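## Task

Remove the masking tape roll from the middle drawer of the slim cabinet with three drawers and set it down on the desk. At the finish every drawer in the room must be fully closed, no cabinet may have been moved noticeably, and the robot must be upright and not leaning (a fall or lasting tilt means failure). The result only counts if it holds without the robot supporting anything.

## Robot and tools

ROBOT. A Hello Robot Stretch 4 with one arm: an omni-wheel base, a lift riding up a mast, a telescoping arm reaching forward, a three-joint wrist (yaw, pitch, roll) and a two-finger gripper. Roughly 1.6 m tall; the base edge lies within 0.23 m of the base origin. Cameras: head_camera, head_left_camera, head_right_camera, wrist_camera.

FRAMES. Base frame: origin on the floor beneath the base centre, x ahead, y to the left, z up. hand_pose is reported in it (a point between the open fingertips; with all wrist joints at 0 its axes line up with the base axes), but the printed value may be somewhat off. The odometry frame is where the base frame was when the scene began; base_odometry heading runs -3.142 to 3.142, positive leftward, and counts wheel turns, so slipping is counted as motion.

execute_actions. Argument "actions": a list holding a single action or nothing (empty = just report state and images). Optional "cameras": list of camera names, "all", null/omitted for all, [] for no images. An action contains "base", "joints", or both, plus optional "pace" and "contact_limits"; or it contains only "end_of_arm". Motions in one action start at once and may finish at different times.
- base: exactly one key, an offset from where the base last reported itself. translate_m: metres straight ahead (negative backward), -2 to 2. strafe_m: metres sideways, left positive, -2 to 2. rotate_rad: radians on the spot, counter-clockwise seen from above positive, -3.2 to 3.2.
- joints: absolute targets by name, any subset. lift_m 0 to 1.2 m; arm_m 0 to 0.55 m extension; wrist_yaw_rad -1.134 to 4.276 (0 straight ahead, positive turns left, 3.14 tucked back, past 3.4 the arm may obstruct); wrist_pitch_rad -1.117 to 4.259 (0 level, 1.57 pointing down); wrist_roll_rad -1.117 to 4.259 (0 keeps fingers at equal height, positive turns clockwise viewed from behind); gripper_m -0.038 to 0.141, the fingertip gap in metres (negative presses the tips together). Done tolerances: lift/arm ±0.004, yaw/roll ±0.02, pitch ±0.05, gripper ±0.004. Joint targets outside range are clipped and reported; any other bad value or unknown key rejects the whole call.
- pace: "slow", "default", "fast", "max". Base top speeds 0.1/0.3/0.4/0.6 m/s and 1/2/3/4 rad/s; with the lift above 0.2 these are reduced, down to 0.3 m/s and 1 rad/s at full height.
- contact_limits: {"arm_m": value} from 0 (stops at the lightest touch) to 0.75 (pushes hardest); 0.5 if omitted.
- end_of_arm: "enable_torque" re-powers wrist or gripper motors that shut off; they then hold their current position.
A joint or base left out of an action might still be driving toward an earlier target without the status showing it. Each action is capped at 15 s. After a result reporting a stop, any further execute_actions, wait or finished_scene calls in that same reply are skipped.

wait: {"seconds": 0 to 10}; commands nothing and returns the same report as an empty action.
zoom_image: {"camera": name, "region": [x0, y0, x1, y1]} in pixels of that camera's most recent full image, top-left origin, at most 504 by 504.
finished_scene: {"scene": 1 or 2}; closes the scene for good after the last command has been held, reports success, and shows the next task. Replying without any tool call ends everything.

RESULT LINES. base_status and joint_status: "done" (for the base, wheels turned the commanded amount even if slipping); "off_target" (stopped short, may keep pushing); "contact_stop_at_<key>" (hit something; that part drops its target and goes slack, so a lift may sag under load and a base may drift); "limit_stop_at_<name>"; "time_out"; "torque_fault" (wrist/gripper motor overloaded and went limp; needs enable_torque). "limit_stop_at_tilt" means a lean over 6 degrees: lift, arm and wheels go slack and ignore commands until it eases. "limit_stop_at_own_body" means a joint was about to hit the robot; move it away instead; likely with pitch below -0.2 combined with roll below -0.4 or above 4. on_its_own lists uncommanded events; its "held at" is a target, not a position. lidar_m: 12 distances in metres, 30-degree sectors, first straight ahead then counter-clockwise (4th left, 7th rear, 10th right); "-" is nothing seen or closer than 0.25 m; it sees from about 0.15 m up, misses glass, thin legs and much behind. wrist_depth_mm: 7x7 grid from top left, depth 100 to 2000 mm, "-" unknown; includes the robot's own parts. turned_by_wheels versus turned_by_imu differing by over ~0.1 rad suggests a collision or slip, and heading error is about their difference. base_tilt in degrees, forward/right positive, with a fixed bias up to ~1.5. motor_effort in percent of max, positive toward higher joint values, peak in brackets (noisy); for wheel_0/1/2 positive turns the base right.

GRIPPING. Command a gap smaller than the object; smaller squeezes harder and pulls it toward the wrist. Neither gripper_m reading nor "done" proves a grasp; a firm grip shows as a clear gripper_m effort change. A load in a level gripper shifts wrist_pitch_rad effort away from 0. If fingertips jam on a surface, raise the lift.

CAUTIONS. To unfold at the start, send lift_m 0.4 with wrist_yaw_rad 0 together. Don't drive or turn carrying over 1 kg with arm_m above 0.2, especially at fast paces; steady pulls with a high gripper or high contact limit can tip the robot. Avoid drops, slams, hard hits and forceful pushes, and don't shove cabinets. Loose objects may occasionally get nudged by outside forces. The robot holds its last command while the reply is being written.

Each tool is called after ">>>" as name([rows], argument=value, ...), one row to a line, values as JSON.

## Session

>>> execute_actions(actions=[])

Scene clock: 0.00 s.
base_odometry: x=+0.000 y=+0.000 heading=+0.000 (m, m, rad; odometry frame)
turned_by_wheels: +0.000 (rad since the last result)
turned_by_imu: +0.000 (rad since the last result)
base_tilt: forward=+0.1 right=-0.3 (deg)
lidar_m: 2.17 1.32 1.28 2.08 1.82 1.81 2.07 1.92 1.51 1.53 2.18 2.19
base_status: not commanded
joint_positions: lift_m=+0.271 arm_m=+0.001 wrist_yaw_rad=+3.033 wrist_pitch_rad=+0.008 wrist_roll_rad=-0.017 gripper_m=+0.057
joint_status: not commanded
motor_effort: lift_m=+19 arm_m=+0 wrist_yaw_rad=-1 wrist_pitch_rad=-7 wrist_roll_rad=+0 gripper_m=-2 wheel_0=+0 wheel_1=+0 wheel_2=+0 (%)
hand_pose: x=-0.1058 y=+0.1183 z=+0.4468 quat_wxyz=(+0.054, -0.005, -0.008, +0.998) (m; base frame)
wrist_depth_mm: 138 142 - - - 1756 1537 / 108 141 - - 1983 1756 1576 / 113 141 - - - 1756 1537 / 136 169 - - 1921 1708 1537 / 1863 - - - 1983 1756 1537 / 1661 1708 191 1808 204 1661 1537 / 1118 1025 1138 137 1118 1229 1255
pictures: head_camera, head_left_camera, head_right_camera, wrist_camera
Images, in order (width x height): head_camera 420x560, head_left_camera 420x672, head_right_camera 420x672, wrist_camera 616x392.

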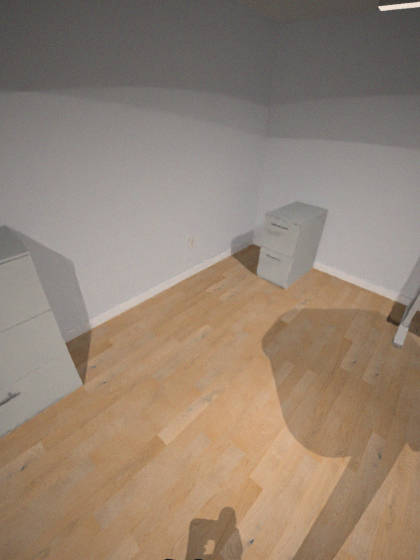

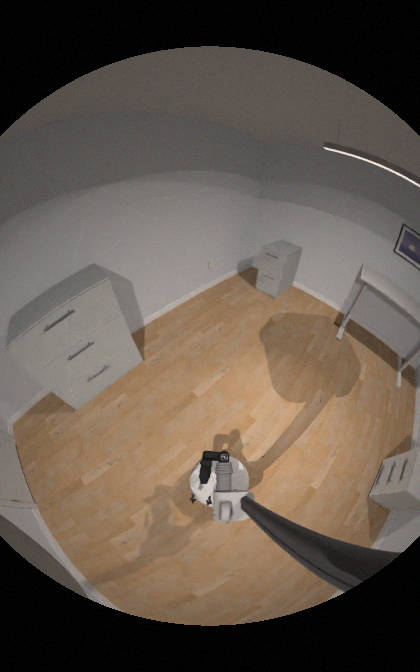

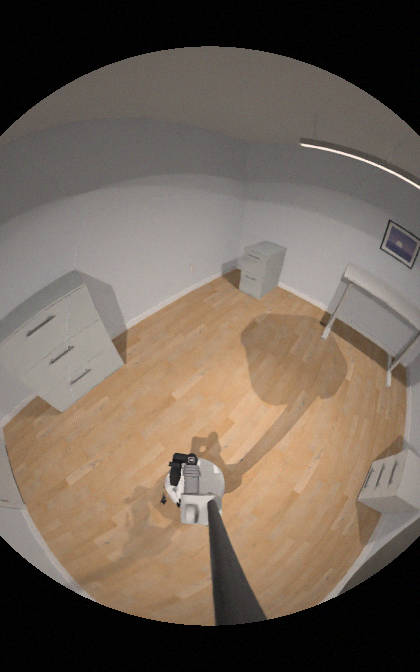

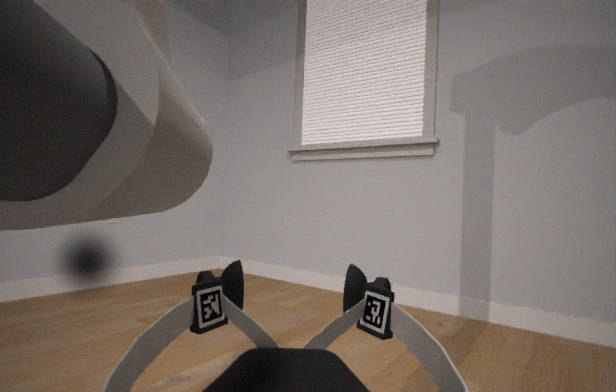

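>>> execute_actions([
  {"base":{"rotate_rad":-1.7},"joints":{"lift_m":0.4,"wrist_yaw_rad":0}},
])

Scene clock: 7.87 s.
base_odometry: x=+0.000 y=+0.000 heading=-1.700 (m, m, rad; odometry frame)
turned_by_wheels: -1.700 (rad since the last result)
turned_by_imu: -1.668 (rad since the last result)
base_tilt: forward=+0.1 right=-0.3 (deg)
lidar_m: 1.50 2.21 2.17 2.36 1.34 1.29 1.44 1.84 1.81 1.91 1.96 1.68
base_status: done
joint_positions: lift_m=+0.400 arm_m=+0.001 wrist_yaw_rad=+0.000 wrist_pitch_rad=+0.008 wrist_roll_rad=-0.017 gripper_m=+0.057
joint_status: all done
motor_effort: lift_m=+21(22) arm_m=-1(0) wrist_yaw_rad=-1(7) wrist_pitch_rad=-6(6) wrist_roll_rad=+0(1) gripper_m=-3(3) wheel_0=-1(5) wheel_1=-1(6) wheel_2=-2(9) (%)
hand_pose: x=+0.4600 y=-0.0873 z=+0.5756 quat_wxyz=(+1.000, -0.009, +0.004, +0.000) (m; base frame)
wrist_depth_mm: - - - - 1863 1618 1430 / - - - - 1863 1576 1430 / - - - - 1863 1618 1464 / - - - - 1808 1576 1430 / - - - 1430 1499 1576 1397 / 1983 - 191 1430 204 1618 1397 / 1336 1281 1397 138 1281 1499 1366
pictures: head_camera, head_left_camera, head_right_camera, wrist_camera
Images, in order (width x height): head_camera 420x560, head_left_camera 420x672, head_right_camera 420x672, wrist_camera 616x392.

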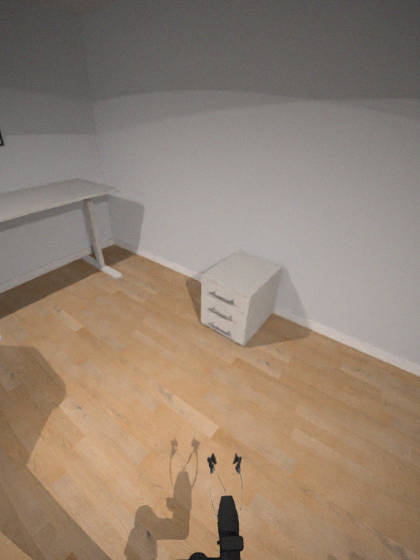

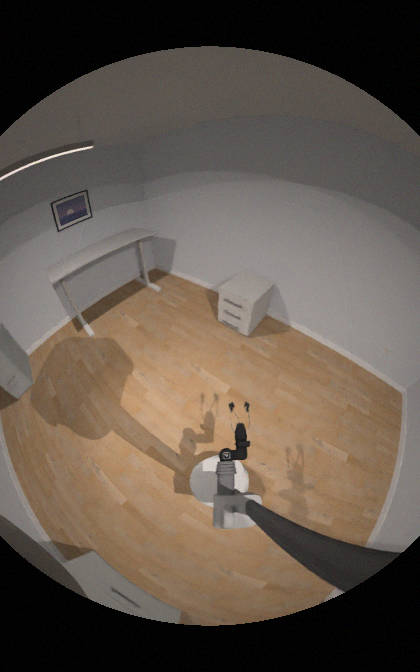

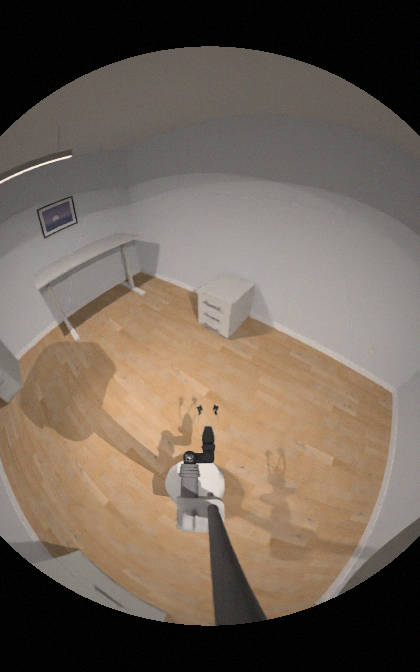

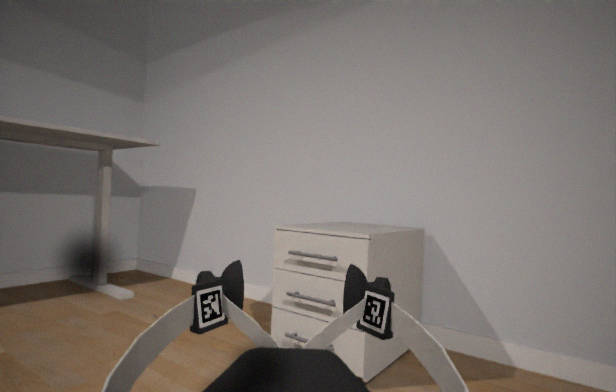

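>>> execute_actions([
  {"base":{"rotate_rad":-0.65}},
], cameras=[])

>>> execute_actions([
  {"base":{"strafe_m":1.0},"joints":{"lift_m":0.2}},
])

Scene clock: 26.57 s.
base_odometry: x=+0.000 y=+0.000 heading=-2.350 (m, m, rad; odometry frame)
turned_by_wheels: -0.650 (rad since the last result)
turned_by_imu: -0.638 (rad since the last result)
base_tilt: forward=+0.1 right=-0.3 (deg)
lidar_m: 1.93 1.49 2.29 2.17 2.44 1.92 1.30 1.36 1.88 1.79 1.85 2.03
base_status: done
joint_positions: lift_m=+0.400 arm_m=+0.001 wrist_yaw_rad=+0.000 wrist_pitch_rad=+0.008 wrist_roll_rad=-0.017 gripper_m=+0.057
joint_status: not commanded
motor_effort: lift_m=+20(21) arm_m=+0(0) wrist_yaw_rad=+1(2) wrist_pitch_rad=-6(6) wrist_roll_rad=-1(1) gripper_m=-3(3) wheel_0=+1(4) wheel_1=+0(4) wheel_2=+1(8) (%)
hand_pose: x=+0.4599 y=-0.0875 z=+0.5757 quat_wxyz=(+1.000, -0.009, +0.004, +0.000) (m; base frame)
wrist_depth_mm: 1708 1708 1756 1756 1756 1756 1863 / 1708 1756 1756 1756 1808 1808 1808 / 1756 1708 1756 1808 1808 1756 1808 / 1708 1708 1756 1756 1756 1756 1808 / 1138 1576 1756 1808 1808 1808 1808 / 1138 1537 191 1756 204 1808 1756 / 1160 1281 1430 138 1366 1537 1537
pictures: none
No camera images: the call's "cameras" was empty. Leave "cameras" out to get every camera's image.

Scene clock: 31.23 s.
base_odometry: x=+0.711 y=-0.703 heading=-2.350 (m, m, rad; odometry frame)
turned_by_wheels: +0.000 (rad since the last result)
turned_by_imu: -0.004 (rad since the last result)
base_tilt: forward=+0.1 right=-0.3 (deg)
lidar_m: 1.32 1.66 1.23 1.19 1.58 1.79 1.83 1.53 1.86 2.78 2.77 2.01
base_status: done
joint_positions: lift_m=+0.200 arm_m=+0.001 wrist_yaw_rad=+0.000 wrist_pitch_rad=+0.008 wrist_roll_rad=-0.017 gripper_m=+0.057
joint_status: all done
motor_effort: lift_m=+16(22) arm_m=+0(1) wrist_yaw_rad=+0(0) wrist_pitch_rad=-8(7) wrist_roll_rad=-1(1) gripper_m=-4(3) wheel_0=+0(7) wheel_1=-1(7) wheel_2=+0(0) (%)
hand_pose: x=+0.4599 y=-0.0875 z=+0.3760 quat_wxyz=(+1.000, -0.009, +0.004, +0.000) (m; base frame)
wrist_depth_mm: 1708 1708 1708 1756 1708 1808 1808 / 1708 1708 1708 1756 1756 1756 1808 / 1708 1756 1756 1708 1808 1756 1808 / 1708 1708 1756 1182 1808 1808 1808 / 1708 1708 1708 1138 1756 1756 1756 / 1366 1430 192 1160 204 1618 1661 / 931 866 960 137 931 1008 1060
pictures: head_camera, head_left_camera, head_right_camera, wrist_camera
Images, in order (width x height): head_camera 420x560, head_left_camera 420x672, head_right_camera 420x672, wrist_camera 616x392.

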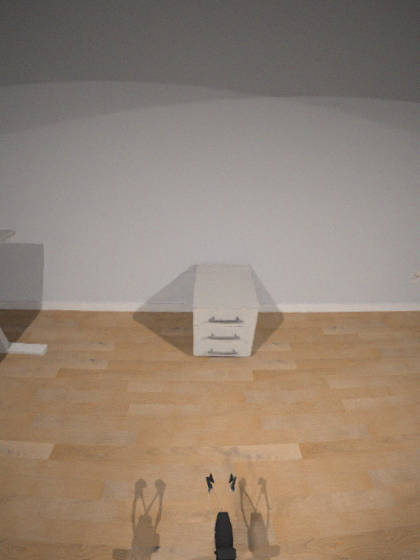

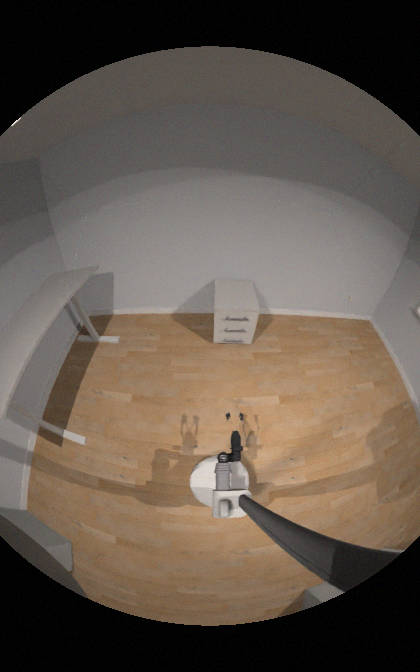

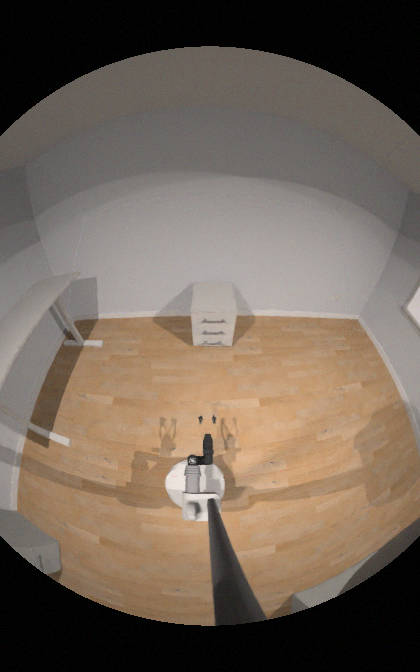

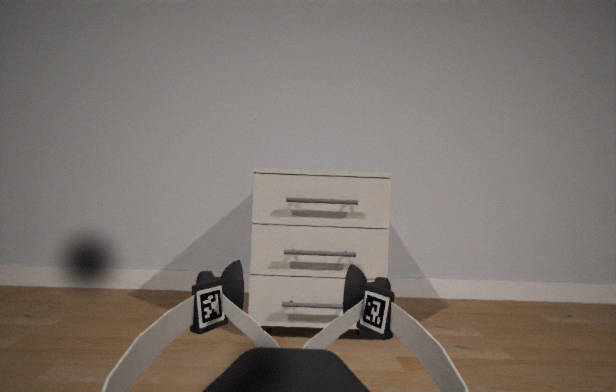

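>>> execute_actions([
  {"base":{"rotate_rad":0.03},"joints":{"lift_m":0.08,"wrist_roll_rad":1.571,"gripper_m":0.08}},
], cameras=[])

>>> execute_actions([
  {"base":{"translate_m":0.5}},
], cameras=["head_camera","wrist_camera"])

Scene clock: 45.80 s.
base_odometry: x=+0.711 y=-0.703 heading=-2.320 (m, m, rad; odometry frame)
turned_by_wheels: +0.030 (rad since the last result)
turned_by_imu: +0.029 (rad since the last result)
base_tilt: forward=+0.2 right=-0.3 (deg)
lidar_m: 1.33 1.64 1.21 1.19 1.58 1.83 1.84 1.54 1.92 2.80 2.69 1.40
base_status: done
joint_positions: lift_m=+0.080 arm_m=+0.001 wrist_yaw_rad=+0.000 wrist_pitch_rad=+0.008 wrist_roll_rad=+1.570 gripper_m=+0.080
joint_status: all done
motor_effort: lift_m=+17(16) arm_m=+0(0) wrist_yaw_rad=-1(1) wrist_pitch_rad=-6(8) wrist_roll_rad=+1(3) gripper_m=-2(3) wheel_0=+0(5) wheel_1=+1(4) wheel_2=+0(2) (%)
hand_pose: x=+0.4599 y=-0.0874 z=+0.2560 quat_wxyz=(+0.707, +0.707, +0.003, -0.003) (m; base frame)
wrist_depth_mm: 1661 1708 1708 1708 991 517 362 / 1661 1708 1708 1756 976 508 362 / 1708 1708 1138 1138 960 512 359 / 1756 1756 1160 1138 960 504 357 / 1708 1708 1756 1756 931 500 357 / 1708 1708 199 1708 201 500 355 / 1708 1756 1756 142 917 466 355
pictures: none
No camera images: the call's "cameras" was empty. Leave "cameras" out to get every camera's image.

Scene clock: 48.97 s.
base_odometry: x=+0.371 y=-1.069 heading=-2.320 (m, m, rad; odometry frame)
turned_by_wheels: +0.000 (rad since the last result)
turned_by_imu: -0.001 (rad since the last result)
base_tilt: forward=+0.1 right=-0.3 (deg)
lidar_m: 0.83 1.46 1.20 1.16 1.22 1.94 2.34 1.99 2.90 2.77 2.00 0.85
base_status: done
joint_positions: lift_m=+0.080 arm_m=+0.001 wrist_yaw_rad=+0.000 wrist_pitch_rad=+0.008 wrist_roll_rad=+1.570 gripper_m=+0.080
joint_status: not commanded
motor_effort: lift_m=+17(17) arm_m=+0(0) wrist_yaw_rad=-1(1) wrist_pitch_rad=-7(6) wrist_roll_rad=+2(1) gripper_m=-2(2) wheel_0=-1(3) wheel_1=-2(5) wheel_2=+1(10) (%)
hand_pose: x=+0.4599 y=-0.0874 z=+0.2559 quat_wxyz=(+0.707, +0.707, +0.003, -0.003) (m; base frame)
wrist_depth_mm: 1182 1182 1205 1205 878 517 366 / 1205 1160 621 621 627 508 362 / 1182 1182 627 627 634 512 362 / 1205 1160 627 640 640 504 359 / 1182 1182 640 640 647 500 357 / 1182 1160 199 1205 201 496 355 / 1182 1205 1205 142 917 459 353
pictures: head_camera, wrist_camera
Images, in order (width x height): head_camera 420x560, wrist_camera 616x392.

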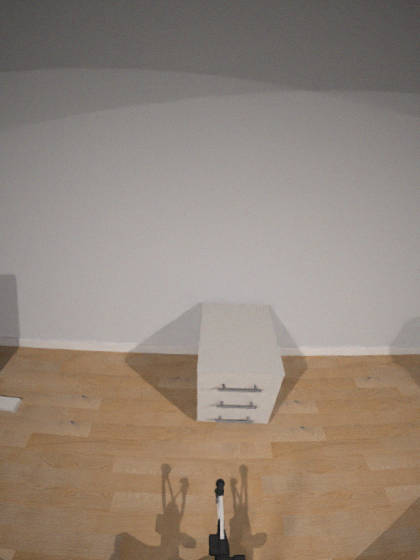

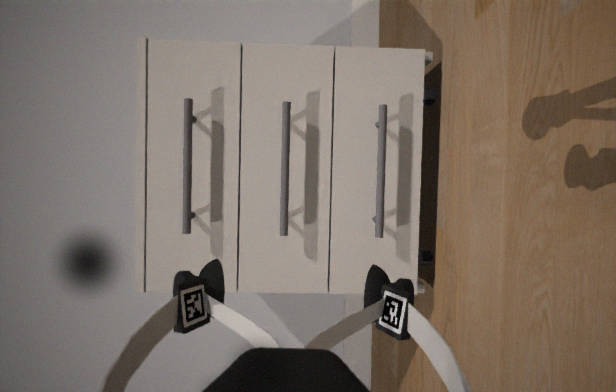

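>>> execute_actions([
  {"base":{"strafe_m":-0.1},"joints":{"lift_m":0.105,"arm_m":0.2}},
], cameras=["head_camera","wrist_camera"])

Scene clock: 59.70 s.
base_odometry: x=+0.298 y=-1.001 heading=-2.320 (m, m, rad; odometry frame)
turned_by_wheels: +0.000 (rad since the last result)
turned_by_imu: -0.001 (rad since the last result)
base_tilt: forward=+0.1 right=-0.3 (deg)
lidar_m: 0.82 1.48 1.31 1.26 1.33 2.00 2.34 1.97 2.79 2.67 2.01 0.89
base_status: done
joint_positions: lift_m=+0.105 arm_m=+0.199 wrist_yaw_rad=+0.000 wrist_pitch_rad=+0.008 wrist_roll_rad=+1.571 gripper_m=+0.080
joint_status: all done
motor_effort: lift_m=+21(19) arm_m=+6(6) wrist_yaw_rad=-1(0) wrist_pitch_rad=-6(8) wrist_roll_rad=+0(1) gripper_m=-2(3) wheel_0=+0(6) wheel_1=+0(8) wheel_2=-1(1) (%)
hand_pose: x=+0.6584 y=-0.0874 z=+0.2806 quat_wxyz=(+0.707, +0.707, +0.003, -0.003) (m; base frame)
wrist_depth_mm: 976 991 1008 1008 991 559 397 / 976 418 424 427 427 433 392 / 976 421 424 430 430 436 392 / 976 424 424 430 436 436 392 / 976 424 427 433 436 439 389 / 976 427 200 433 200 442 387 / 976 427 430 142 439 442 384
pictures: head_camera, wrist_camera
Images, in order (width x height): head_camera 420x560, wrist_camera 616x392.

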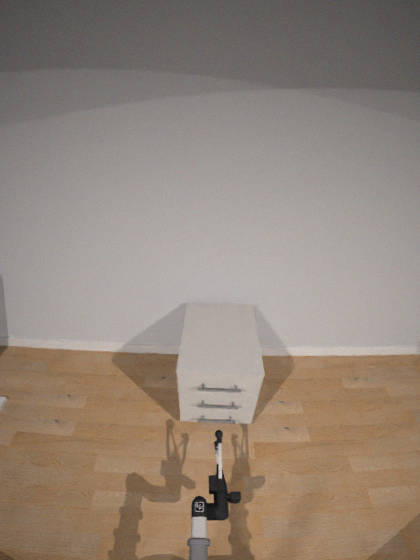

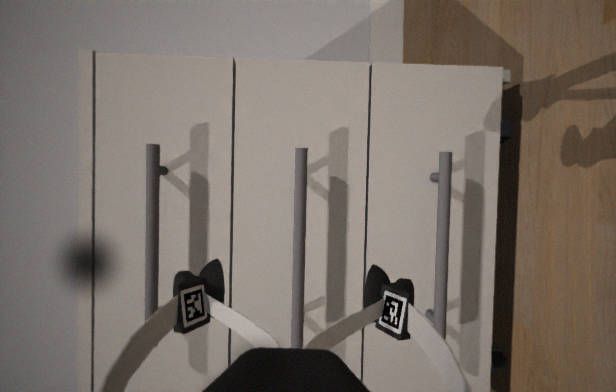

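>>> execute_actions([
  {"joints":{"lift_m":0.098,"arm_m":0.33}},
], cameras=["head_camera","wrist_camera"])

Scene clock: 74.63 s.
base_odometry: x=+0.298 y=-1.001 heading=-2.320 (m, m, rad; odometry frame)
turned_by_wheels: +0.000 (rad since the last result)
turned_by_imu: -0.001 (rad since the last result)
base_tilt: forward=+0.1 right=-0.3 (deg)
lidar_m: 0.81 1.48 1.30 1.25 1.33 1.99 2.34 1.96 2.82 2.65 2.00 0.88
base_status: not commanded
joint_positions: lift_m=+0.098 arm_m=+0.329 wrist_yaw_rad=+0.000 wrist_pitch_rad=+0.008 wrist_roll_rad=+1.571 gripper_m=+0.080
joint_status: all done
motor_effort: lift_m=+16(19) arm_m=+6(6) wrist_yaw_rad=+0(0) wrist_pitch_rad=-6(6) wrist_roll_rad=+1(2) gripper_m=-3(2) wheel_0=+0(0) wheel_1=+0(1) wheel_2=-1(1) (%)
hand_pose: x=+0.7884 y=-0.0874 z=+0.2740 quat_wxyz=(+0.707, +0.707, +0.003, -0.003) (m; base frame)
wrist_depth_mm: 286 289 291 293 294 298 300 / 287 290 293 294 296 297 301 / 290 291 294 297 297 301 303 / 290 293 296 297 301 303 304 / 291 294 297 298 298 304 307 / 293 296 199 300 200 304 307 / 296 296 298 142 304 304 310
pictures: head_camera, wrist_camera
Images, in order (width x height): head_camera 420x560, wrist_camera 616x392.

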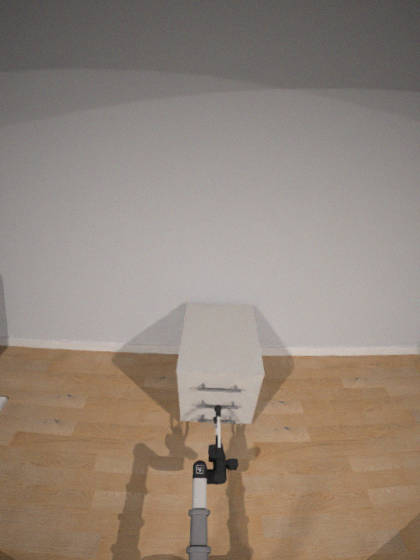

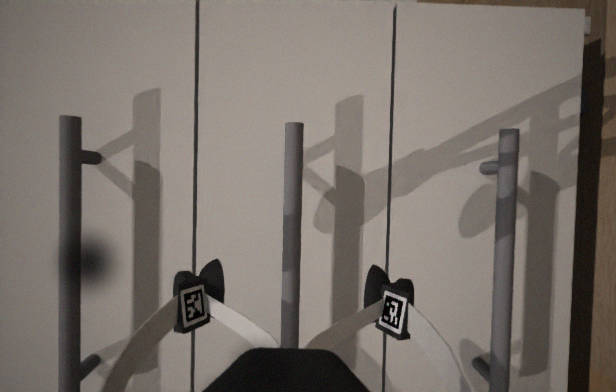

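>>> execute_actions([
  {"joints":{"arm_m":0.38},"contact_limits":{"arm_m":0.1},"pace":"slow"},
], cameras=["wrist_camera"])

Scene clock: 83.50 s.
base_odometry: x=+0.298 y=-1.001 heading=-2.320 (m, m, rad; odometry frame)
turned_by_wheels: +0.000 (rad since the last result)
turned_by_imu: -0.001 (rad since the last result)
base_tilt: forward=+0.1 right=-0.3 (deg)
lidar_m: 0.81 1.48 1.29 1.26 1.34 1.99 2.32 1.96 2.80 2.66 2.00 0.88
base_status: not commanded
joint_positions: lift_m=+0.098 arm_m=+0.379 wrist_yaw_rad=+0.000 wrist_pitch_rad=+0.008 wrist_roll_rad=+1.571 gripper_m=+0.080
joint_status: all done
motor_effort: lift_m=+17(16) arm_m=+6(6) wrist_yaw_rad=-1(2) wrist_pitch_rad=-7(7) wrist_roll_rad=+0(0) gripper_m=-2(1) wheel_0=+0(0) wheel_1=+1(0) wheel_2=-1(1) (%)
contact_limits: arm_m 0.1
hand_pose: x=+0.8384 y=-0.0874 z=+0.2740 quat_wxyz=(+0.707, +0.707, +0.003, -0.003) (m; base frame)
wrist_depth_mm: 237 240 241 243 246 248 248 / 240 241 244 245 246 249 250 / 240 241 243 245 249 251 250 / 242 243 245 247 249 251 252 / 243 244 246 248 250 251 253 / 244 246 198 249 200 254 255 / 245 247 247 142 252 255 256
pictures: wrist_camera
Images, in order (width x height): wrist_camera 616x392.

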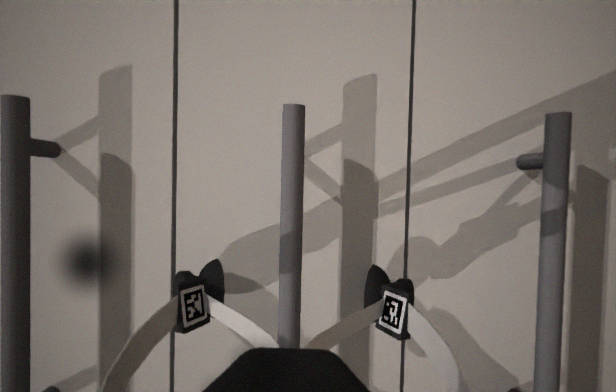

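>>> execute_actions([
  {"joints":{"gripper_m":-0.01}},
], cameras=["wrist_camera"])

Scene clock: 88.77 s.
base_odometry: x=+0.298 y=-1.001 heading=-2.320 (m, m, rad; odometry frame)
turned_by_wheels: +0.000 (rad since the last result)
turned_by_imu: -0.001 (rad since the last result)
base_tilt: forward=+0.1 right=-0.3 (deg)
lidar_m: 0.81 1.47 1.31 1.25 1.33 2.01 2.34 1.96 2.81 2.68 1.99 0.88
base_status: not commanded
joint_positions: lift_m=+0.098 arm_m=+0.379 wrist_yaw_rad=+0.001 wrist_pitch_rad=+0.007 wrist_roll_rad=+1.571 gripper_m=-0.010
joint_status: all done
motor_effort: lift_m=+16(16) arm_m=+4(6) wrist_yaw_rad=-3(4) wrist_pitch_rad=-2(7) wrist_roll_rad=+1(1) gripper_m=-14(15) wheel_0=+0(0) wheel_1=+1(0) wheel_2=-1(1) (%)
hand_pose: x=+0.8388 y=-0.0871 z=+0.2745 quat_wxyz=(+0.707, +0.707, +0.003, -0.002) (m; base frame)
wrist_depth_mm: 238 239 237 238 239 246 248 / 238 240 237 241 241 247 248 / 234 241 239 241 243 249 249 / 240 243 241 242 244 250 221 / 242 245 242 243 245 251 253 / 244 245 185 204 246 253 253 / 244 246 244 180 247 254 256
pictures: wrist_camera
Images, in order (width x height): wrist_camera 616x392.

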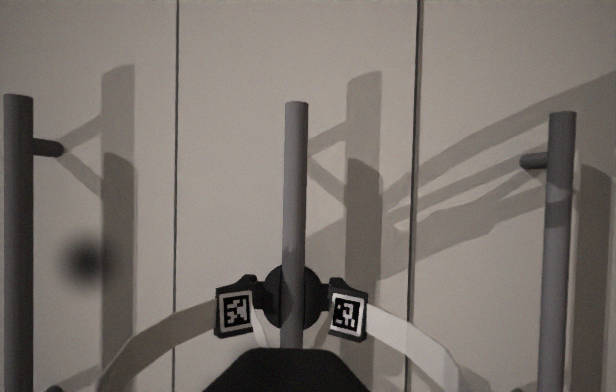

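Gripped. Pull.

>>> execute_actions([
  {"joints":{"arm_m":0.05},"contact_limits":{"arm_m":0.4}},
], cameras=["head_camera","wrist_camera"])

Scene clock: 95.93 s.
base_odometry: x=+0.298 y=-1.001 heading=-2.319 (m, m, rad; odometry frame)
turned_by_wheels: +0.001 (rad since the last result)
turned_by_imu: +0.000 (rad since the last result)
base_tilt: forward=+0.1 right=-0.3 (deg)
lidar_m: 0.50 1.46 1.31 1.25 1.33 1.99 2.32 1.97 2.81 2.66 2.01 0.50
base_status: not commanded
joint_positions: lift_m=+0.098 arm_m=+0.051 wrist_yaw_rad=+0.012 wrist_pitch_rad=+0.007 wrist_roll_rad=+1.571 gripper_m=-0.010
joint_status: all done
on_its_own: wrist_yaw_rad is at rest, and its effort (-35) is outside its rest range (-13 to +13)
motor_effort: lift_m=+17(16) arm_m=-5(9) wrist_yaw_rad=-35(41) wrist_pitch_rad=-4(4) wrist_roll_rad=+2(1) gripper_m=-13(18) wheel_0=+9(9) wheel_1=+2(2) wheel_2=+5(4) (%)
contact_limits: arm_m 0.4
hand_pose: x=+0.5113 y=-0.0840 z=+0.2743 quat_wxyz=(+0.707, +0.707, +0.007, +0.002) (m; base frame)
wrist_depth_mm: 1118 1138 234 236 236 554 389 / 1118 1118 236 236 239 544 387 / 1118 1118 237 239 241 549 389 / 1138 1118 239 240 243 539 384 / 1138 1138 241 241 244 530 382 / 1160 1160 185 204 246 530 382 / 1160 1160 244 178 247 500 379
pictures: head_camera, wrist_camera
Images, in order (width x height): head_camera 420x560, wrist_camera 616x392.

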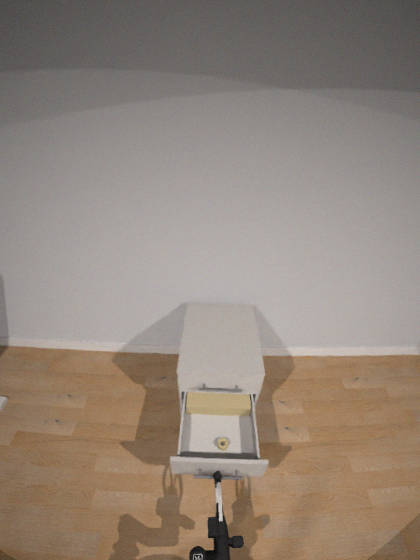

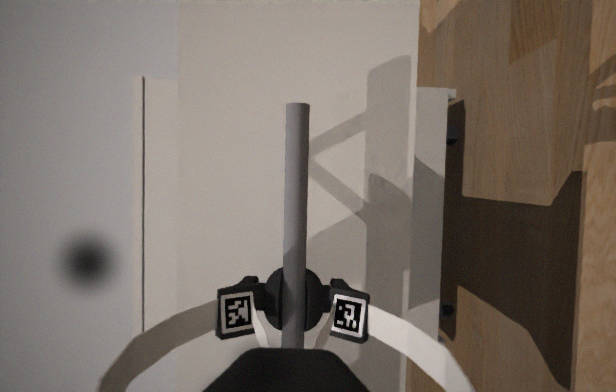

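>>> execute_actions([
  {"joints":{"gripper_m":0.08}},
], cameras=[])

>>> execute_actions([
  {"base":{"translate_m":-0.08},"joints":{"arm_m":0.0}},
], cameras=[])

>>> execute_actions([
  {"joints":{"lift_m":0.6,"wrist_roll_rad":0,"wrist_pitch_rad":1.571}},
], cameras=[])

>>> execute_actions([
  {"joints":{"arm_m":0.4}},
], cameras=["head_camera","wrist_camera"])

Scene clock: 106.00 s.
base_odometry: x=+0.298 y=-1.001 heading=-2.320 (m, m, rad; odometry frame)
turned_by_wheels: -0.001 (rad since the last result)
turned_by_imu: -0.002 (rad since the last result)
base_tilt: forward=+0.1 right=-0.3 (deg)
lidar_m: 0.49 1.48 1.31 1.25 1.34 1.99 2.34 1.94 2.80 2.66 2.00 0.55
base_status: not commanded
joint_positions: lift_m=+0.098 arm_m=+0.051 wrist_yaw_rad=+0.000 wrist_pitch_rad=+0.008 wrist_roll_rad=+1.571 gripper_m=+0.080
joint_status: all done
motor_effort: lift_m=+16(16) arm_m=-5(6) wrist_yaw_rad=-2(35) wrist_pitch_rad=-6(6) wrist_roll_rad=+1(0) gripper_m=-2(10) wheel_0=+2(9) wheel_1=-1(2) wheel_2=-1(4) (%)
hand_pose: x=+0.5103 y=-0.0873 z=+0.2741 quat_wxyz=(+0.707, +0.707, +0.003, -0.003) (m; base frame)
wrist_depth_mm: 1138 1138 241 244 246 549 389 / 1138 1138 243 244 247 549 389 / 1118 1138 243 244 247 539 384 / 1118 1160 245 247 250 539 382 / 1138 580 246 248 249 535 384 / 1160 580 199 248 201 530 382 / 1138 1138 248 142 252 496 379
pictures: none
No camera images: the call's "cameras" was empty. Leave "cameras" out to get every camera's image.

Scene clock: 107.40 s.
base_odometry: x=+0.352 y=-0.942 heading=-2.320 (m, m, rad; odometry frame)
turned_by_wheels: +0.000 (rad since the last result)
turned_by_imu: +0.000 (rad since the last result)
base_tilt: forward=+0.1 right=-0.3 (deg)
lidar_m: 0.56 1.57 1.30 1.26 1.33 1.95 2.24 1.89 2.80 2.66 2.12 0.60
base_status: done
joint_positions: lift_m=+0.098 arm_m=+0.001 wrist_yaw_rad=+0.000 wrist_pitch_rad=+0.008 wrist_roll_rad=+1.571 gripper_m=+0.080
joint_status: all done
motor_effort: lift_m=+16(16) arm_m=-5(5) wrist_yaw_rad=+0(1) wrist_pitch_rad=-6(6) wrist_roll_rad=-1(2) gripper_m=-4(2) wheel_0=+1(4) wheel_1=+0(5) wheel_2=-2(5) (%)
hand_pose: x=+0.4608 y=-0.0874 z=+0.2741 quat_wxyz=(+0.707, +0.707, +0.003, -0.003) (m; base frame)
wrist_depth_mm: 1255 1281 1281 1281 1078 554 389 / 1281 1281 1281 373 809 549 389 / 1229 1281 691 375 715 544 387 / 1255 1255 668 375 715 535 382 / 1281 1281 375 379 723 535 384 / 1281 1255 199 379 200 530 379 / 1281 1281 1281 142 878 492 377
pictures: none
No camera images: the call's "cameras" was empty. Leave "cameras" out to get every camera's image.

Scene clock: 108.73 s.
base_odometry: x=+0.352 y=-0.942 heading=-2.320 (m, m, rad; odometry frame)
turned_by_wheels: +0.000 (rad since the last result)
turned_by_imu: +0.000 (rad since the last result)
base_tilt: forward=+0.1 right=-0.3 (deg)
lidar_m: 0.57 1.55 1.32 1.26 1.33 1.94 2.24 1.89 2.81 2.66 2.12 0.60
base_status: not commanded
joint_positions: lift_m=+0.241 arm_m=+0.001 wrist_yaw_rad=+0.000 wrist_pitch_rad=+1.396 wrist_roll_rad=+0.185 gripper_m=+0.080
joint_status: lift_m limit_stop_at_own_body (moved +0.143 of +0.502); wrist_pitch_rad limit_stop_at_own_body (moved +1.388 of +1.563); wrist_roll_rad limit_stop_at_own_body (moved -1.385 of -1.571)
on_its_own: wrist_pitch_rad is held at +1.396, not at your +1.571, since a limit_stop_at_own_body; wrist_roll_rad is held at +0.185, not at your +0.000, since a limit_stop_at_own_body; lift_m is slack since a limit_stop_at_own_body (your +0.600 is given up); arm_m is slack since a limit_stop_at_own_body
motor_effort: lift_m=+19(23) arm_m=+0(5) wrist_yaw_rad=+0(1) wrist_pitch_rad=-2(3) wrist_roll_rad=+0(11) gripper_m=-1(2) wheel_0=+1(1) wheel_1=-1(0) wheel_2=-1(2) (%)
hand_pose: x=+0.2224 y=-0.0874 z=+0.1349 quat_wxyz=(+0.763, +0.071, +0.640, -0.060) (m; base frame)
wrist_depth_mm: 410 410 410 407 410 410 410 / 399 397 397 397 397 397 397 / 387 387 387 384 382 382 384 / 375 373 373 375 375 373 375 / 364 364 366 362 362 364 362 / 353 353 194 353 203 353 351 / 343 167 175 142 342 345 343
pictures: none
No camera images: the call's "cameras" was empty. Leave "cameras" out to get every camera's image.

not run: a stop came earlier in this reply.

>>> execute_actions([
  {"joints":{"lift_m":0.6}},
], cameras=[])

>>> execute_actions([
  {"joints":{"arm_m":0.45,"wrist_roll_rad":0,"wrist_pitch_rad":1.571}},
], cameras=["head_camera","wrist_camera"])

Scene clock: 118.83 s.
base_odometry: x=+0.352 y=-0.942 heading=-2.320 (m, m, rad; odometry frame)
turned_by_wheels: +0.000 (rad since the last result)
turned_by_imu: -0.001 (rad since the last result)
base_tilt: forward=+0.1 right=-0.3 (deg)
lidar_m: 0.57 1.56 1.31 1.25 1.33 1.95 2.25 1.90 2.81 2.66 2.13 0.59
base_status: not commanded
joint_positions: lift_m=+0.600 arm_m=+0.001 wrist_yaw_rad=+0.000 wrist_pitch_rad=+1.396 wrist_roll_rad=+0.185 gripper_m=+0.080
joint_status: all done
on_its_own: wrist_pitch_rad is held at +1.396, not at your +1.571, since a limit_stop_at_own_body; wrist_roll_rad is held at +0.185, not at your +0.000, since a limit_stop_at_own_body; arm_m is slack since a limit_stop_at_own_body
motor_effort: lift_m=+21(20) arm_m=+0(0) wrist_yaw_rad=+0(0) wrist_pitch_rad=-1(1) wrist_roll_rad=-1(1) gripper_m=-3(2) wheel_0=+1(1) wheel_1=+0(0) wheel_2=-1(2) (%)
hand_pose: x=+0.2224 y=-0.0874 z=+0.4939 quat_wxyz=(+0.763, +0.071, +0.640, -0.060) (m; base frame)
wrist_depth_mm: 809 569 574 798 809 809 820 / 798 809 798 798 788 788 798 / 768 778 768 768 768 759 768 / 741 741 741 750 741 750 741 / 723 723 723 732 723 732 723 / 707 707 195 512 203 707 707 / 683 492 480 142 535 691 683
pictures: none
No camera images: the call's "cameras" was empty. Leave "cameras" out to get every camera's image.

Scene clock: 121.23 s.
base_odometry: x=+0.352 y=-0.942 heading=-2.320 (m, m, rad; odometry frame)
turned_by_wheels: +0.000 (rad since the last result)
turned_by_imu: +0.000 (rad since the last result)
base_tilt: forward=+0.1 right=-0.3 (deg)
lidar_m: 0.57 1.57 1.31 1.25 1.35 1.96 2.25 1.88 2.82 2.67 2.11 0.58
base_status: not commanded
joint_positions: lift_m=+0.600 arm_m=+0.449 wrist_yaw_rad=+0.000 wrist_pitch_rad=+1.571 wrist_roll_rad=+0.000 gripper_m=+0.080
joint_status: all done
motor_effort: lift_m=+21(21) arm_m=+5(7) wrist_yaw_rad=-2(0) wrist_pitch_rad=+0(4) wrist_roll_rad=-1(2) gripper_m=-3(3) wheel_0=+1(1) wheel_1=+0(0) wheel_2=-1(1) (%)
hand_pose: x=+0.6200 y=-0.0874 z=+0.4896 quat_wxyz=(+0.707, +0.000, +0.707, +0.000) (m; base frame)
wrist_depth_mm: 715 715 484 469 455 741 732 / 715 715 500 500 508 732 741 / 707 492 500 504 504 732 732 / 707 496 496 504 500 723 732 / 699 480 397 466 415 723 732 / 707 707 195 715 202 732 723 / 707 707 707 142 723 723 732
pictures: head_camera, wrist_camera
Images, in order (width x height): head_camera 420x560, wrist_camera 616x392.

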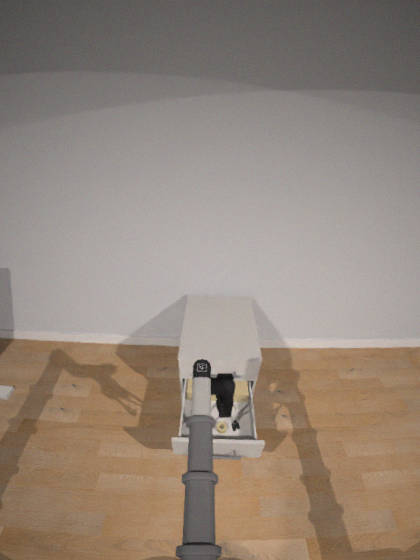

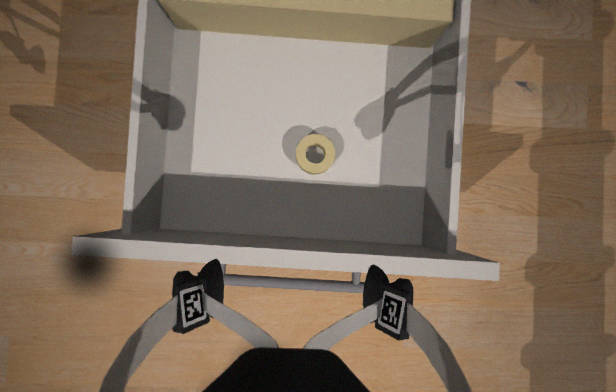

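>>> execute_actions([
  {"base":{"strafe_m":-0.03},"joints":{"arm_m":0.5,"gripper_m":0.1}},
], cameras=[])

>>> execute_actions([
  {"base":{"translate_m":0.066},"joints":{"lift_m":0.47}},
], cameras=["wrist_camera"])

Scene clock: 131.13 s.
base_odometry: x=+0.330 y=-0.922 heading=-2.320 (m, m, rad; odometry frame)
turned_by_wheels: +0.000 (rad since the last result)
turned_by_imu: -0.001 (rad since the last result)
base_tilt: forward=+0.1 right=-0.3 (deg)
lidar_m: 0.58 1.56 1.34 1.30 1.96 2.00 2.26 1.88 2.78 2.65 2.10 0.62
base_status: done
joint_positions: lift_m=+0.600 arm_m=+0.499 wrist_yaw_rad=+0.000 wrist_pitch_rad=+1.571 wrist_roll_rad=+0.000 gripper_m=+0.100
joint_status: all done
motor_effort: lift_m=+21(21) arm_m=+5(6) wrist_yaw_rad=-2(1) wrist_pitch_rad=-1(0) wrist_roll_rad=-3(2) gripper_m=-1(1) wheel_0=+0(6) wheel_1=+0(6) wheel_2=+0(2) (%)
hand_pose: x=+0.6699 y=-0.0874 z=+0.4896 quat_wxyz=(+0.707, +0.000, +0.707, +0.000) (m; base frame)
wrist_depth_mm: 707 424 421 424 427 732 732 / 715 480 500 500 466 732 741 / 707 496 496 496 508 732 732 / 707 492 496 504 500 723 732 / 715 445 492 500 504 723 723 / 707 359 364 382 200 723 732 / 699 707 707 138 723 723 732
pictures: none
No camera images: the call's "cameras" was empty. Leave "cameras" out to get every camera's image.

Scene clock: 132.73 s.
base_odometry: x=+0.285 y=-0.970 heading=-2.321 (m, m, rad; odometry frame)
turned_by_wheels: +0.000 (rad since the last result)
turned_by_imu: -0.001 (rad since the last result)
base_tilt: forward=+0.2 right=-0.3 (deg)
lidar_m: 0.51 0.58 1.34 1.30 1.37 1.99 2.31 1.93 2.78 2.64 2.01 0.52
base_status: done
joint_positions: lift_m=+0.470 arm_m=+0.499 wrist_yaw_rad=+0.000 wrist_pitch_rad=+1.571 wrist_roll_rad=+0.000 gripper_m=+0.100
joint_status: all done
motor_effort: lift_m=+16(17) arm_m=+5(6) wrist_yaw_rad=-1(1) wrist_pitch_rad=-1(2) wrist_roll_rad=-2(2) gripper_m=-3(1) wheel_0=-1(4) wheel_1=+0(3) wheel_2=+0(8) (%)
hand_pose: x=+0.6699 y=-0.0874 z=+0.3599 quat_wxyz=(+0.707, +0.000, +0.707, +0.000) (m; base frame)
wrist_depth_mm: 289 290 290 293 294 296 603 / 309 357 338 322 306 300 603 / 314 364 366 368 373 342 597 / 304 364 364 368 368 332 597 / 307 362 364 366 368 351 597 / 312 359 362 364 200 345 591 / 307 336 362 138 366 314 597
pictures: wrist_camera
Images, in order (width x height): wrist_camera 616x392.

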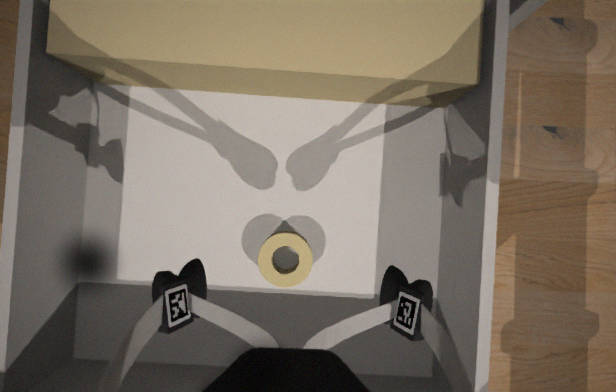

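>>> execute_actions([
  {"joints":{"lift_m":0.36,"arm_m":0.494},"pace":"slow"},
], cameras=["wrist_camera"])

Scene clock: 141.90 s.
base_odometry: x=+0.285 y=-0.970 heading=-2.321 (m, m, rad; odometry frame)
turned_by_wheels: +0.000 (rad since the last result)
turned_by_imu: -0.001 (rad since the last result)
base_tilt: forward=+0.1 right=-0.3 (deg)
lidar_m: 0.50 0.58 1.35 1.29 1.37 2.00 2.32 1.93 2.78 2.65 2.00 0.52
base_status: not commanded
joint_positions: lift_m=+0.360 arm_m=+0.495 wrist_yaw_rad=+0.000 wrist_pitch_rad=+1.571 wrist_roll_rad=+0.000 gripper_m=+0.100
joint_status: all done
motor_effort: lift_m=+16(15) arm_m=-5(6) wrist_yaw_rad=+0(0) wrist_pitch_rad=+0(0) wrist_roll_rad=-1(1) gripper_m=-2(3) wheel_0=-1(1) wheel_1=+0(0) wheel_2=+0(1) (%)
hand_pose: x=+0.6658 y=-0.0874 z=+0.2499 quat_wxyz=(+0.707, +0.000, +0.707, +0.000) (m; base frame)
wrist_depth_mm: 252 244 236 228 221 213 203 / 253 254 256 256 258 259 215 / 252 253 256 255 258 259 211 / 251 253 255 255 258 258 209 / 251 252 254 256 257 258 207 / 250 252 229 254 201 258 203 / 250 251 253 138 255 242 201
pictures: wrist_camera
Images, in order (width x height): wrist_camera 616x392.

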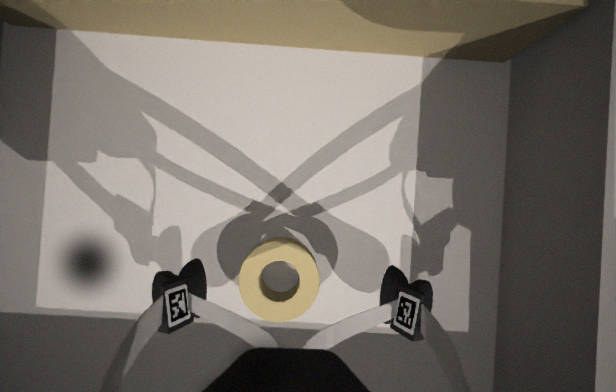

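>>> execute_actions([
  {"joints":{"lift_m":0.35},"pace":"slow"},
], cameras=[])

>>> execute_actions([
  {"joints":{"gripper_m":0.03}},
], cameras=["wrist_camera"])

Scene clock: 148.30 s.
base_odometry: x=+0.285 y=-0.970 heading=-2.321 (m, m, rad; odometry frame)
turned_by_wheels: +0.000 (rad since the last result)
turned_by_imu: -0.001 (rad since the last result)
base_tilt: forward=+0.2 right=-0.3 (deg)
lidar_m: 0.50 0.57 1.34 1.29 1.38 2.00 2.32 1.94 2.77 2.64 2.02 0.52
base_status: not commanded
joint_positions: lift_m=+0.350 arm_m=+0.495 wrist_yaw_rad=+0.000 wrist_pitch_rad=+1.571 wrist_roll_rad=+0.000 gripper_m=+0.100
joint_status: all done
motor_effort: lift_m=+16(14) arm_m=-5(5) wrist_yaw_rad=-1(1) wrist_pitch_rad=+0(0) wrist_roll_rad=-1(0) gripper_m=-1(0) wheel_0=-1(1) wheel_1=+0(0) wheel_2=+0(0) (%)
hand_pose: x=+0.6658 y=-0.0874 z=+0.2400 quat_wxyz=(+0.707, +0.000, +0.707, +0.000) (m; base frame)
wrist_depth_mm: 243 245 236 227 220 213 202 / 243 244 247 248 250 250 215 / 243 244 246 247 249 250 212 / 242 243 246 247 248 249 208 / 241 242 245 246 249 249 206 / 240 242 219 244 200 247 203 / 240 241 243 138 246 247 201
pictures: none
No camera images: the call's "cameras" was empty. Leave "cameras" out to get every camera's image.

Scene clock: 149.83 s.
base_odometry: x=+0.285 y=-0.970 heading=-2.321 (m, m, rad; odometry frame)
turned_by_wheels: +0.000 (rad since the last result)
turned_by_imu: +0.000 (rad since the last result)
base_tilt: forward=+0.2 right=-0.3 (deg)
lidar_m: 0.50 0.56 1.34 1.29 1.38 2.00 2.32 1.94 2.77 2.65 2.01 0.53
base_status: not commanded
joint_positions: lift_m=+0.350 arm_m=+0.495 wrist_yaw_rad=+0.000 wrist_pitch_rad=+1.571 wrist_roll_rad=+0.000 gripper_m=+0.030
joint_status: all done
motor_effort: lift_m=+16(16) arm_m=-5(5) wrist_yaw_rad=+0(1) wrist_pitch_rad=+0(1) wrist_roll_rad=-2(2) gripper_m=-13(8) wheel_0=-1(1) wheel_1=+0(0) wheel_2=+0(1) (%)
hand_pose: x=+0.6658 y=-0.0874 z=+0.2399 quat_wxyz=(+0.707, +0.000, +0.707, +0.000) (m; base frame)
wrist_depth_mm: 242 244 236 228 220 213 202 / 243 244 246 247 248 250 215 / 241 243 245 245 248 249 212 / 241 243 244 245 247 249 209 / 242 242 243 246 248 248 206 / 240 241 189 216 198 248 203 / 240 240 242 196 246 247 200
pictures: wrist_camera
Images, in order (width x height): wrist_camera 616x392.

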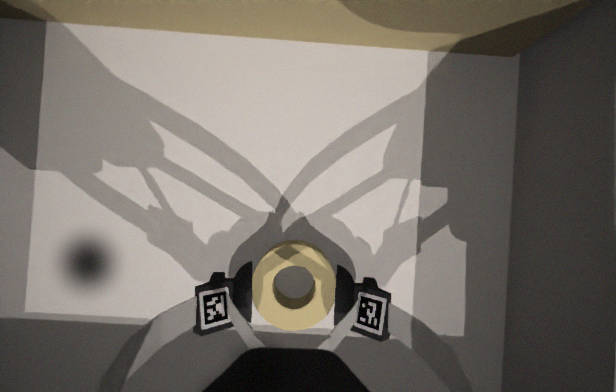

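>>> execute_actions([
  {"joints":{"lift_m":0.6}},
], cameras=[])

>>> execute_actions([
  {"base":{"rotate_rad":1.571},"joints":{"lift_m":1.0,"arm_m":0.2}},
], cameras=["head_camera","wrist_camera"])

Scene clock: 162.17 s.
base_odometry: x=+0.285 y=-0.970 heading=-2.321 (m, m, rad; odometry frame)
turned_by_wheels: +0.000 (rad since the last result)
turned_by_imu: -0.001 (rad since the last result)
base_tilt: forward=+0.2 right=-0.3 (deg)
lidar_m: 0.50 0.59 1.36 1.29 1.39 2.02 2.31 1.93 2.77 2.64 2.01 0.54
base_status: not commanded
joint_positions: lift_m=+0.600 arm_m=+0.495 wrist_yaw_rad=+0.000 wrist_pitch_rad=+1.571 wrist_roll_rad=+0.000 gripper_m=+0.030
joint_status: all done
motor_effort: lift_m=+21(21) arm_m=-5(6) wrist_yaw_rad=-2(0) wrist_pitch_rad=+0(0) wrist_roll_rad=-1(1) gripper_m=-11(11) wheel_0=-1(1) wheel_1=+0(0) wheel_2=+0(1) (%)
hand_pose: x=+0.6658 y=-0.0874 z=+0.4895 quat_wxyz=(+0.707, +0.000, +0.707, +0.000) (m; base frame)
wrist_depth_mm: 715 324 310 290 297 304 741 / 715 421 424 424 427 732 732 / 707 492 496 500 504 732 732 / 699 492 496 500 496 732 732 / 699 492 496 500 500 732 723 / 707 449 190 216 198 715 732 / 707 359 370 263 370 732 723
pictures: none
No camera images: the call's "cameras" was empty. Leave "cameras" out to get every camera's image.

Scene clock: 164.77 s.
base_odometry: x=+0.285 y=-0.970 heading=-0.750 (m, m, rad; odometry frame)
turned_by_wheels: +1.571 (rad since the last result)
turned_by_imu: +1.540 (rad since the last result)
base_tilt: forward=+0.1 right=-0.3 (deg)
lidar_m: 1.28 1.34 1.99 2.32 1.93 2.80 2.69 2.03 0.55 0.50 0.56 1.34
base_status: done
joint_positions: lift_m=+1.000 arm_m=+0.201 wrist_yaw_rad=+0.000 wrist_pitch_rad=+1.571 wrist_roll_rad=+0.000 gripper_m=+0.030
joint_status: all done
motor_effort: lift_m=+21(22) arm_m=-5(6) wrist_yaw_rad=-1(3) wrist_pitch_rad=-1(1) wrist_roll_rad=-2(1) gripper_m=-10(12) wheel_0=-1(6) wheel_1=-1(7) wheel_2=+0(9) (%)
hand_pose: x=+0.3718 y=-0.0874 z=+0.8895 quat_wxyz=(+0.707, +0.000, +0.707, +0.000) (m; base frame)
wrist_depth_mm: 1138 1138 1138 1160 1138 1160 1160 / 1118 1118 1138 1160 1138 1138 1160 / 1118 1138 1138 1138 1138 1138 1160 / 1118 1118 1118 1118 1138 1138 1160 / 1118 1098 1118 1138 1138 1138 1160 / 1118 1118 189 216 198 1138 1138 / 1098 1098 891 525 1118 854 931
pictures: head_camera, wrist_camera
Images, in order (width x height): head_camera 420x560, wrist_camera 616x392.

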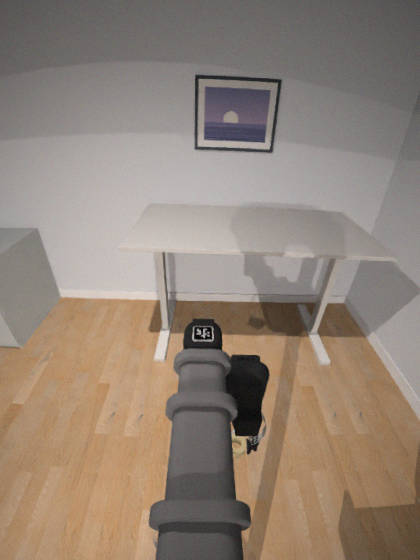

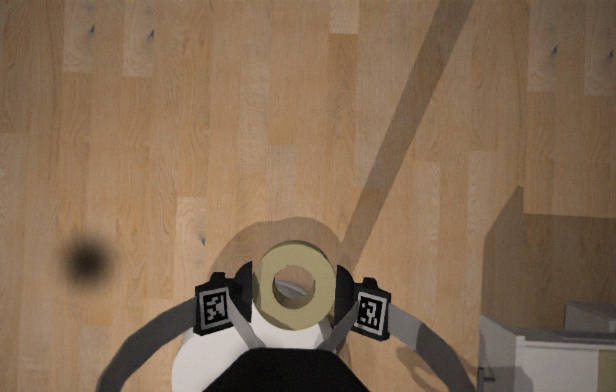

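>>> execute_actions([
  {"base":{"translate_m":0.72},"joints":{"lift_m":1.1,"arm_m":0.55}},
], cameras=["head_camera","wrist_camera"])

Scene clock: 181.37 s.
base_odometry: x=+0.812 y=-1.461 heading=-0.750 (m, m, rad; odometry frame)
turned_by_wheels: +0.000 (rad since the last result)
turned_by_imu: -0.001 (rad since the last result)
base_tilt: forward=+0.1 right=-0.3 (deg)
lidar_m: 0.57 0.60 1.60 2.32 2.28 2.60 3.47 0.80 0.80 1.42 0.81 0.60
base_status: done
joint_positions: lift_m=+1.100 arm_m=+0.549 wrist_yaw_rad=+0.000 wrist_pitch_rad=+1.571 wrist_roll_rad=+0.000 gripper_m=+0.030
joint_status: all done
motor_effort: lift_m=+21(22) arm_m=+5(6) wrist_yaw_rad=-1(0) wrist_pitch_rad=-1(1) wrist_roll_rad=-2(1) gripper_m=-11(10) wheel_0=+0(5) wheel_1=+0(4) wheel_2=+1(7) (%)
hand_pose: x=+0.7200 y=-0.0874 z=+0.9895 quat_wxyz=(+0.707, +0.000, +0.707, +0.000) (m; base frame)
wrist_depth_mm: 259 262 264 264 266 267 270 / 258 259 263 264 266 266 268 / 258 259 263 263 265 266 267 / 258 259 262 263 264 266 266 / 257 259 259 262 264 265 267 / 257 258 190 216 198 264 266 / 256 258 259 204 263 264 265
pictures: head_camera, wrist_camera
Images, in order (width x height): head_camera 420x560, wrist_camera 616x392.

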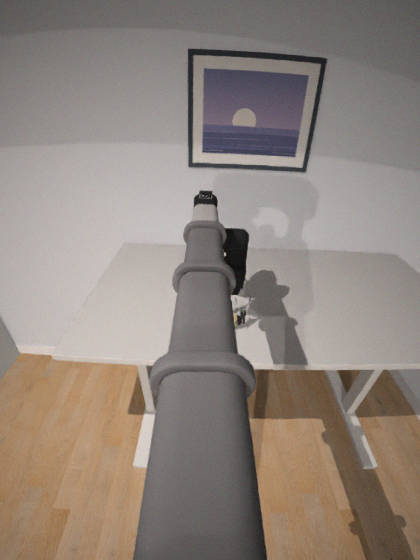

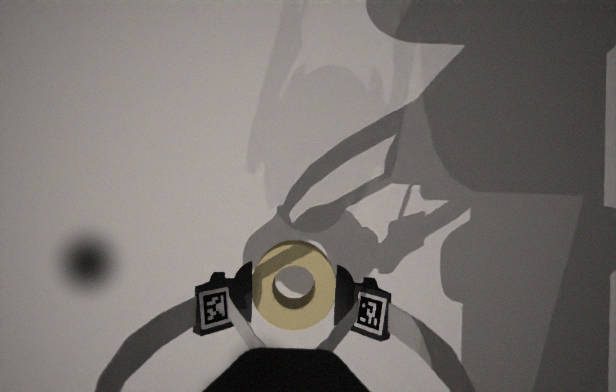

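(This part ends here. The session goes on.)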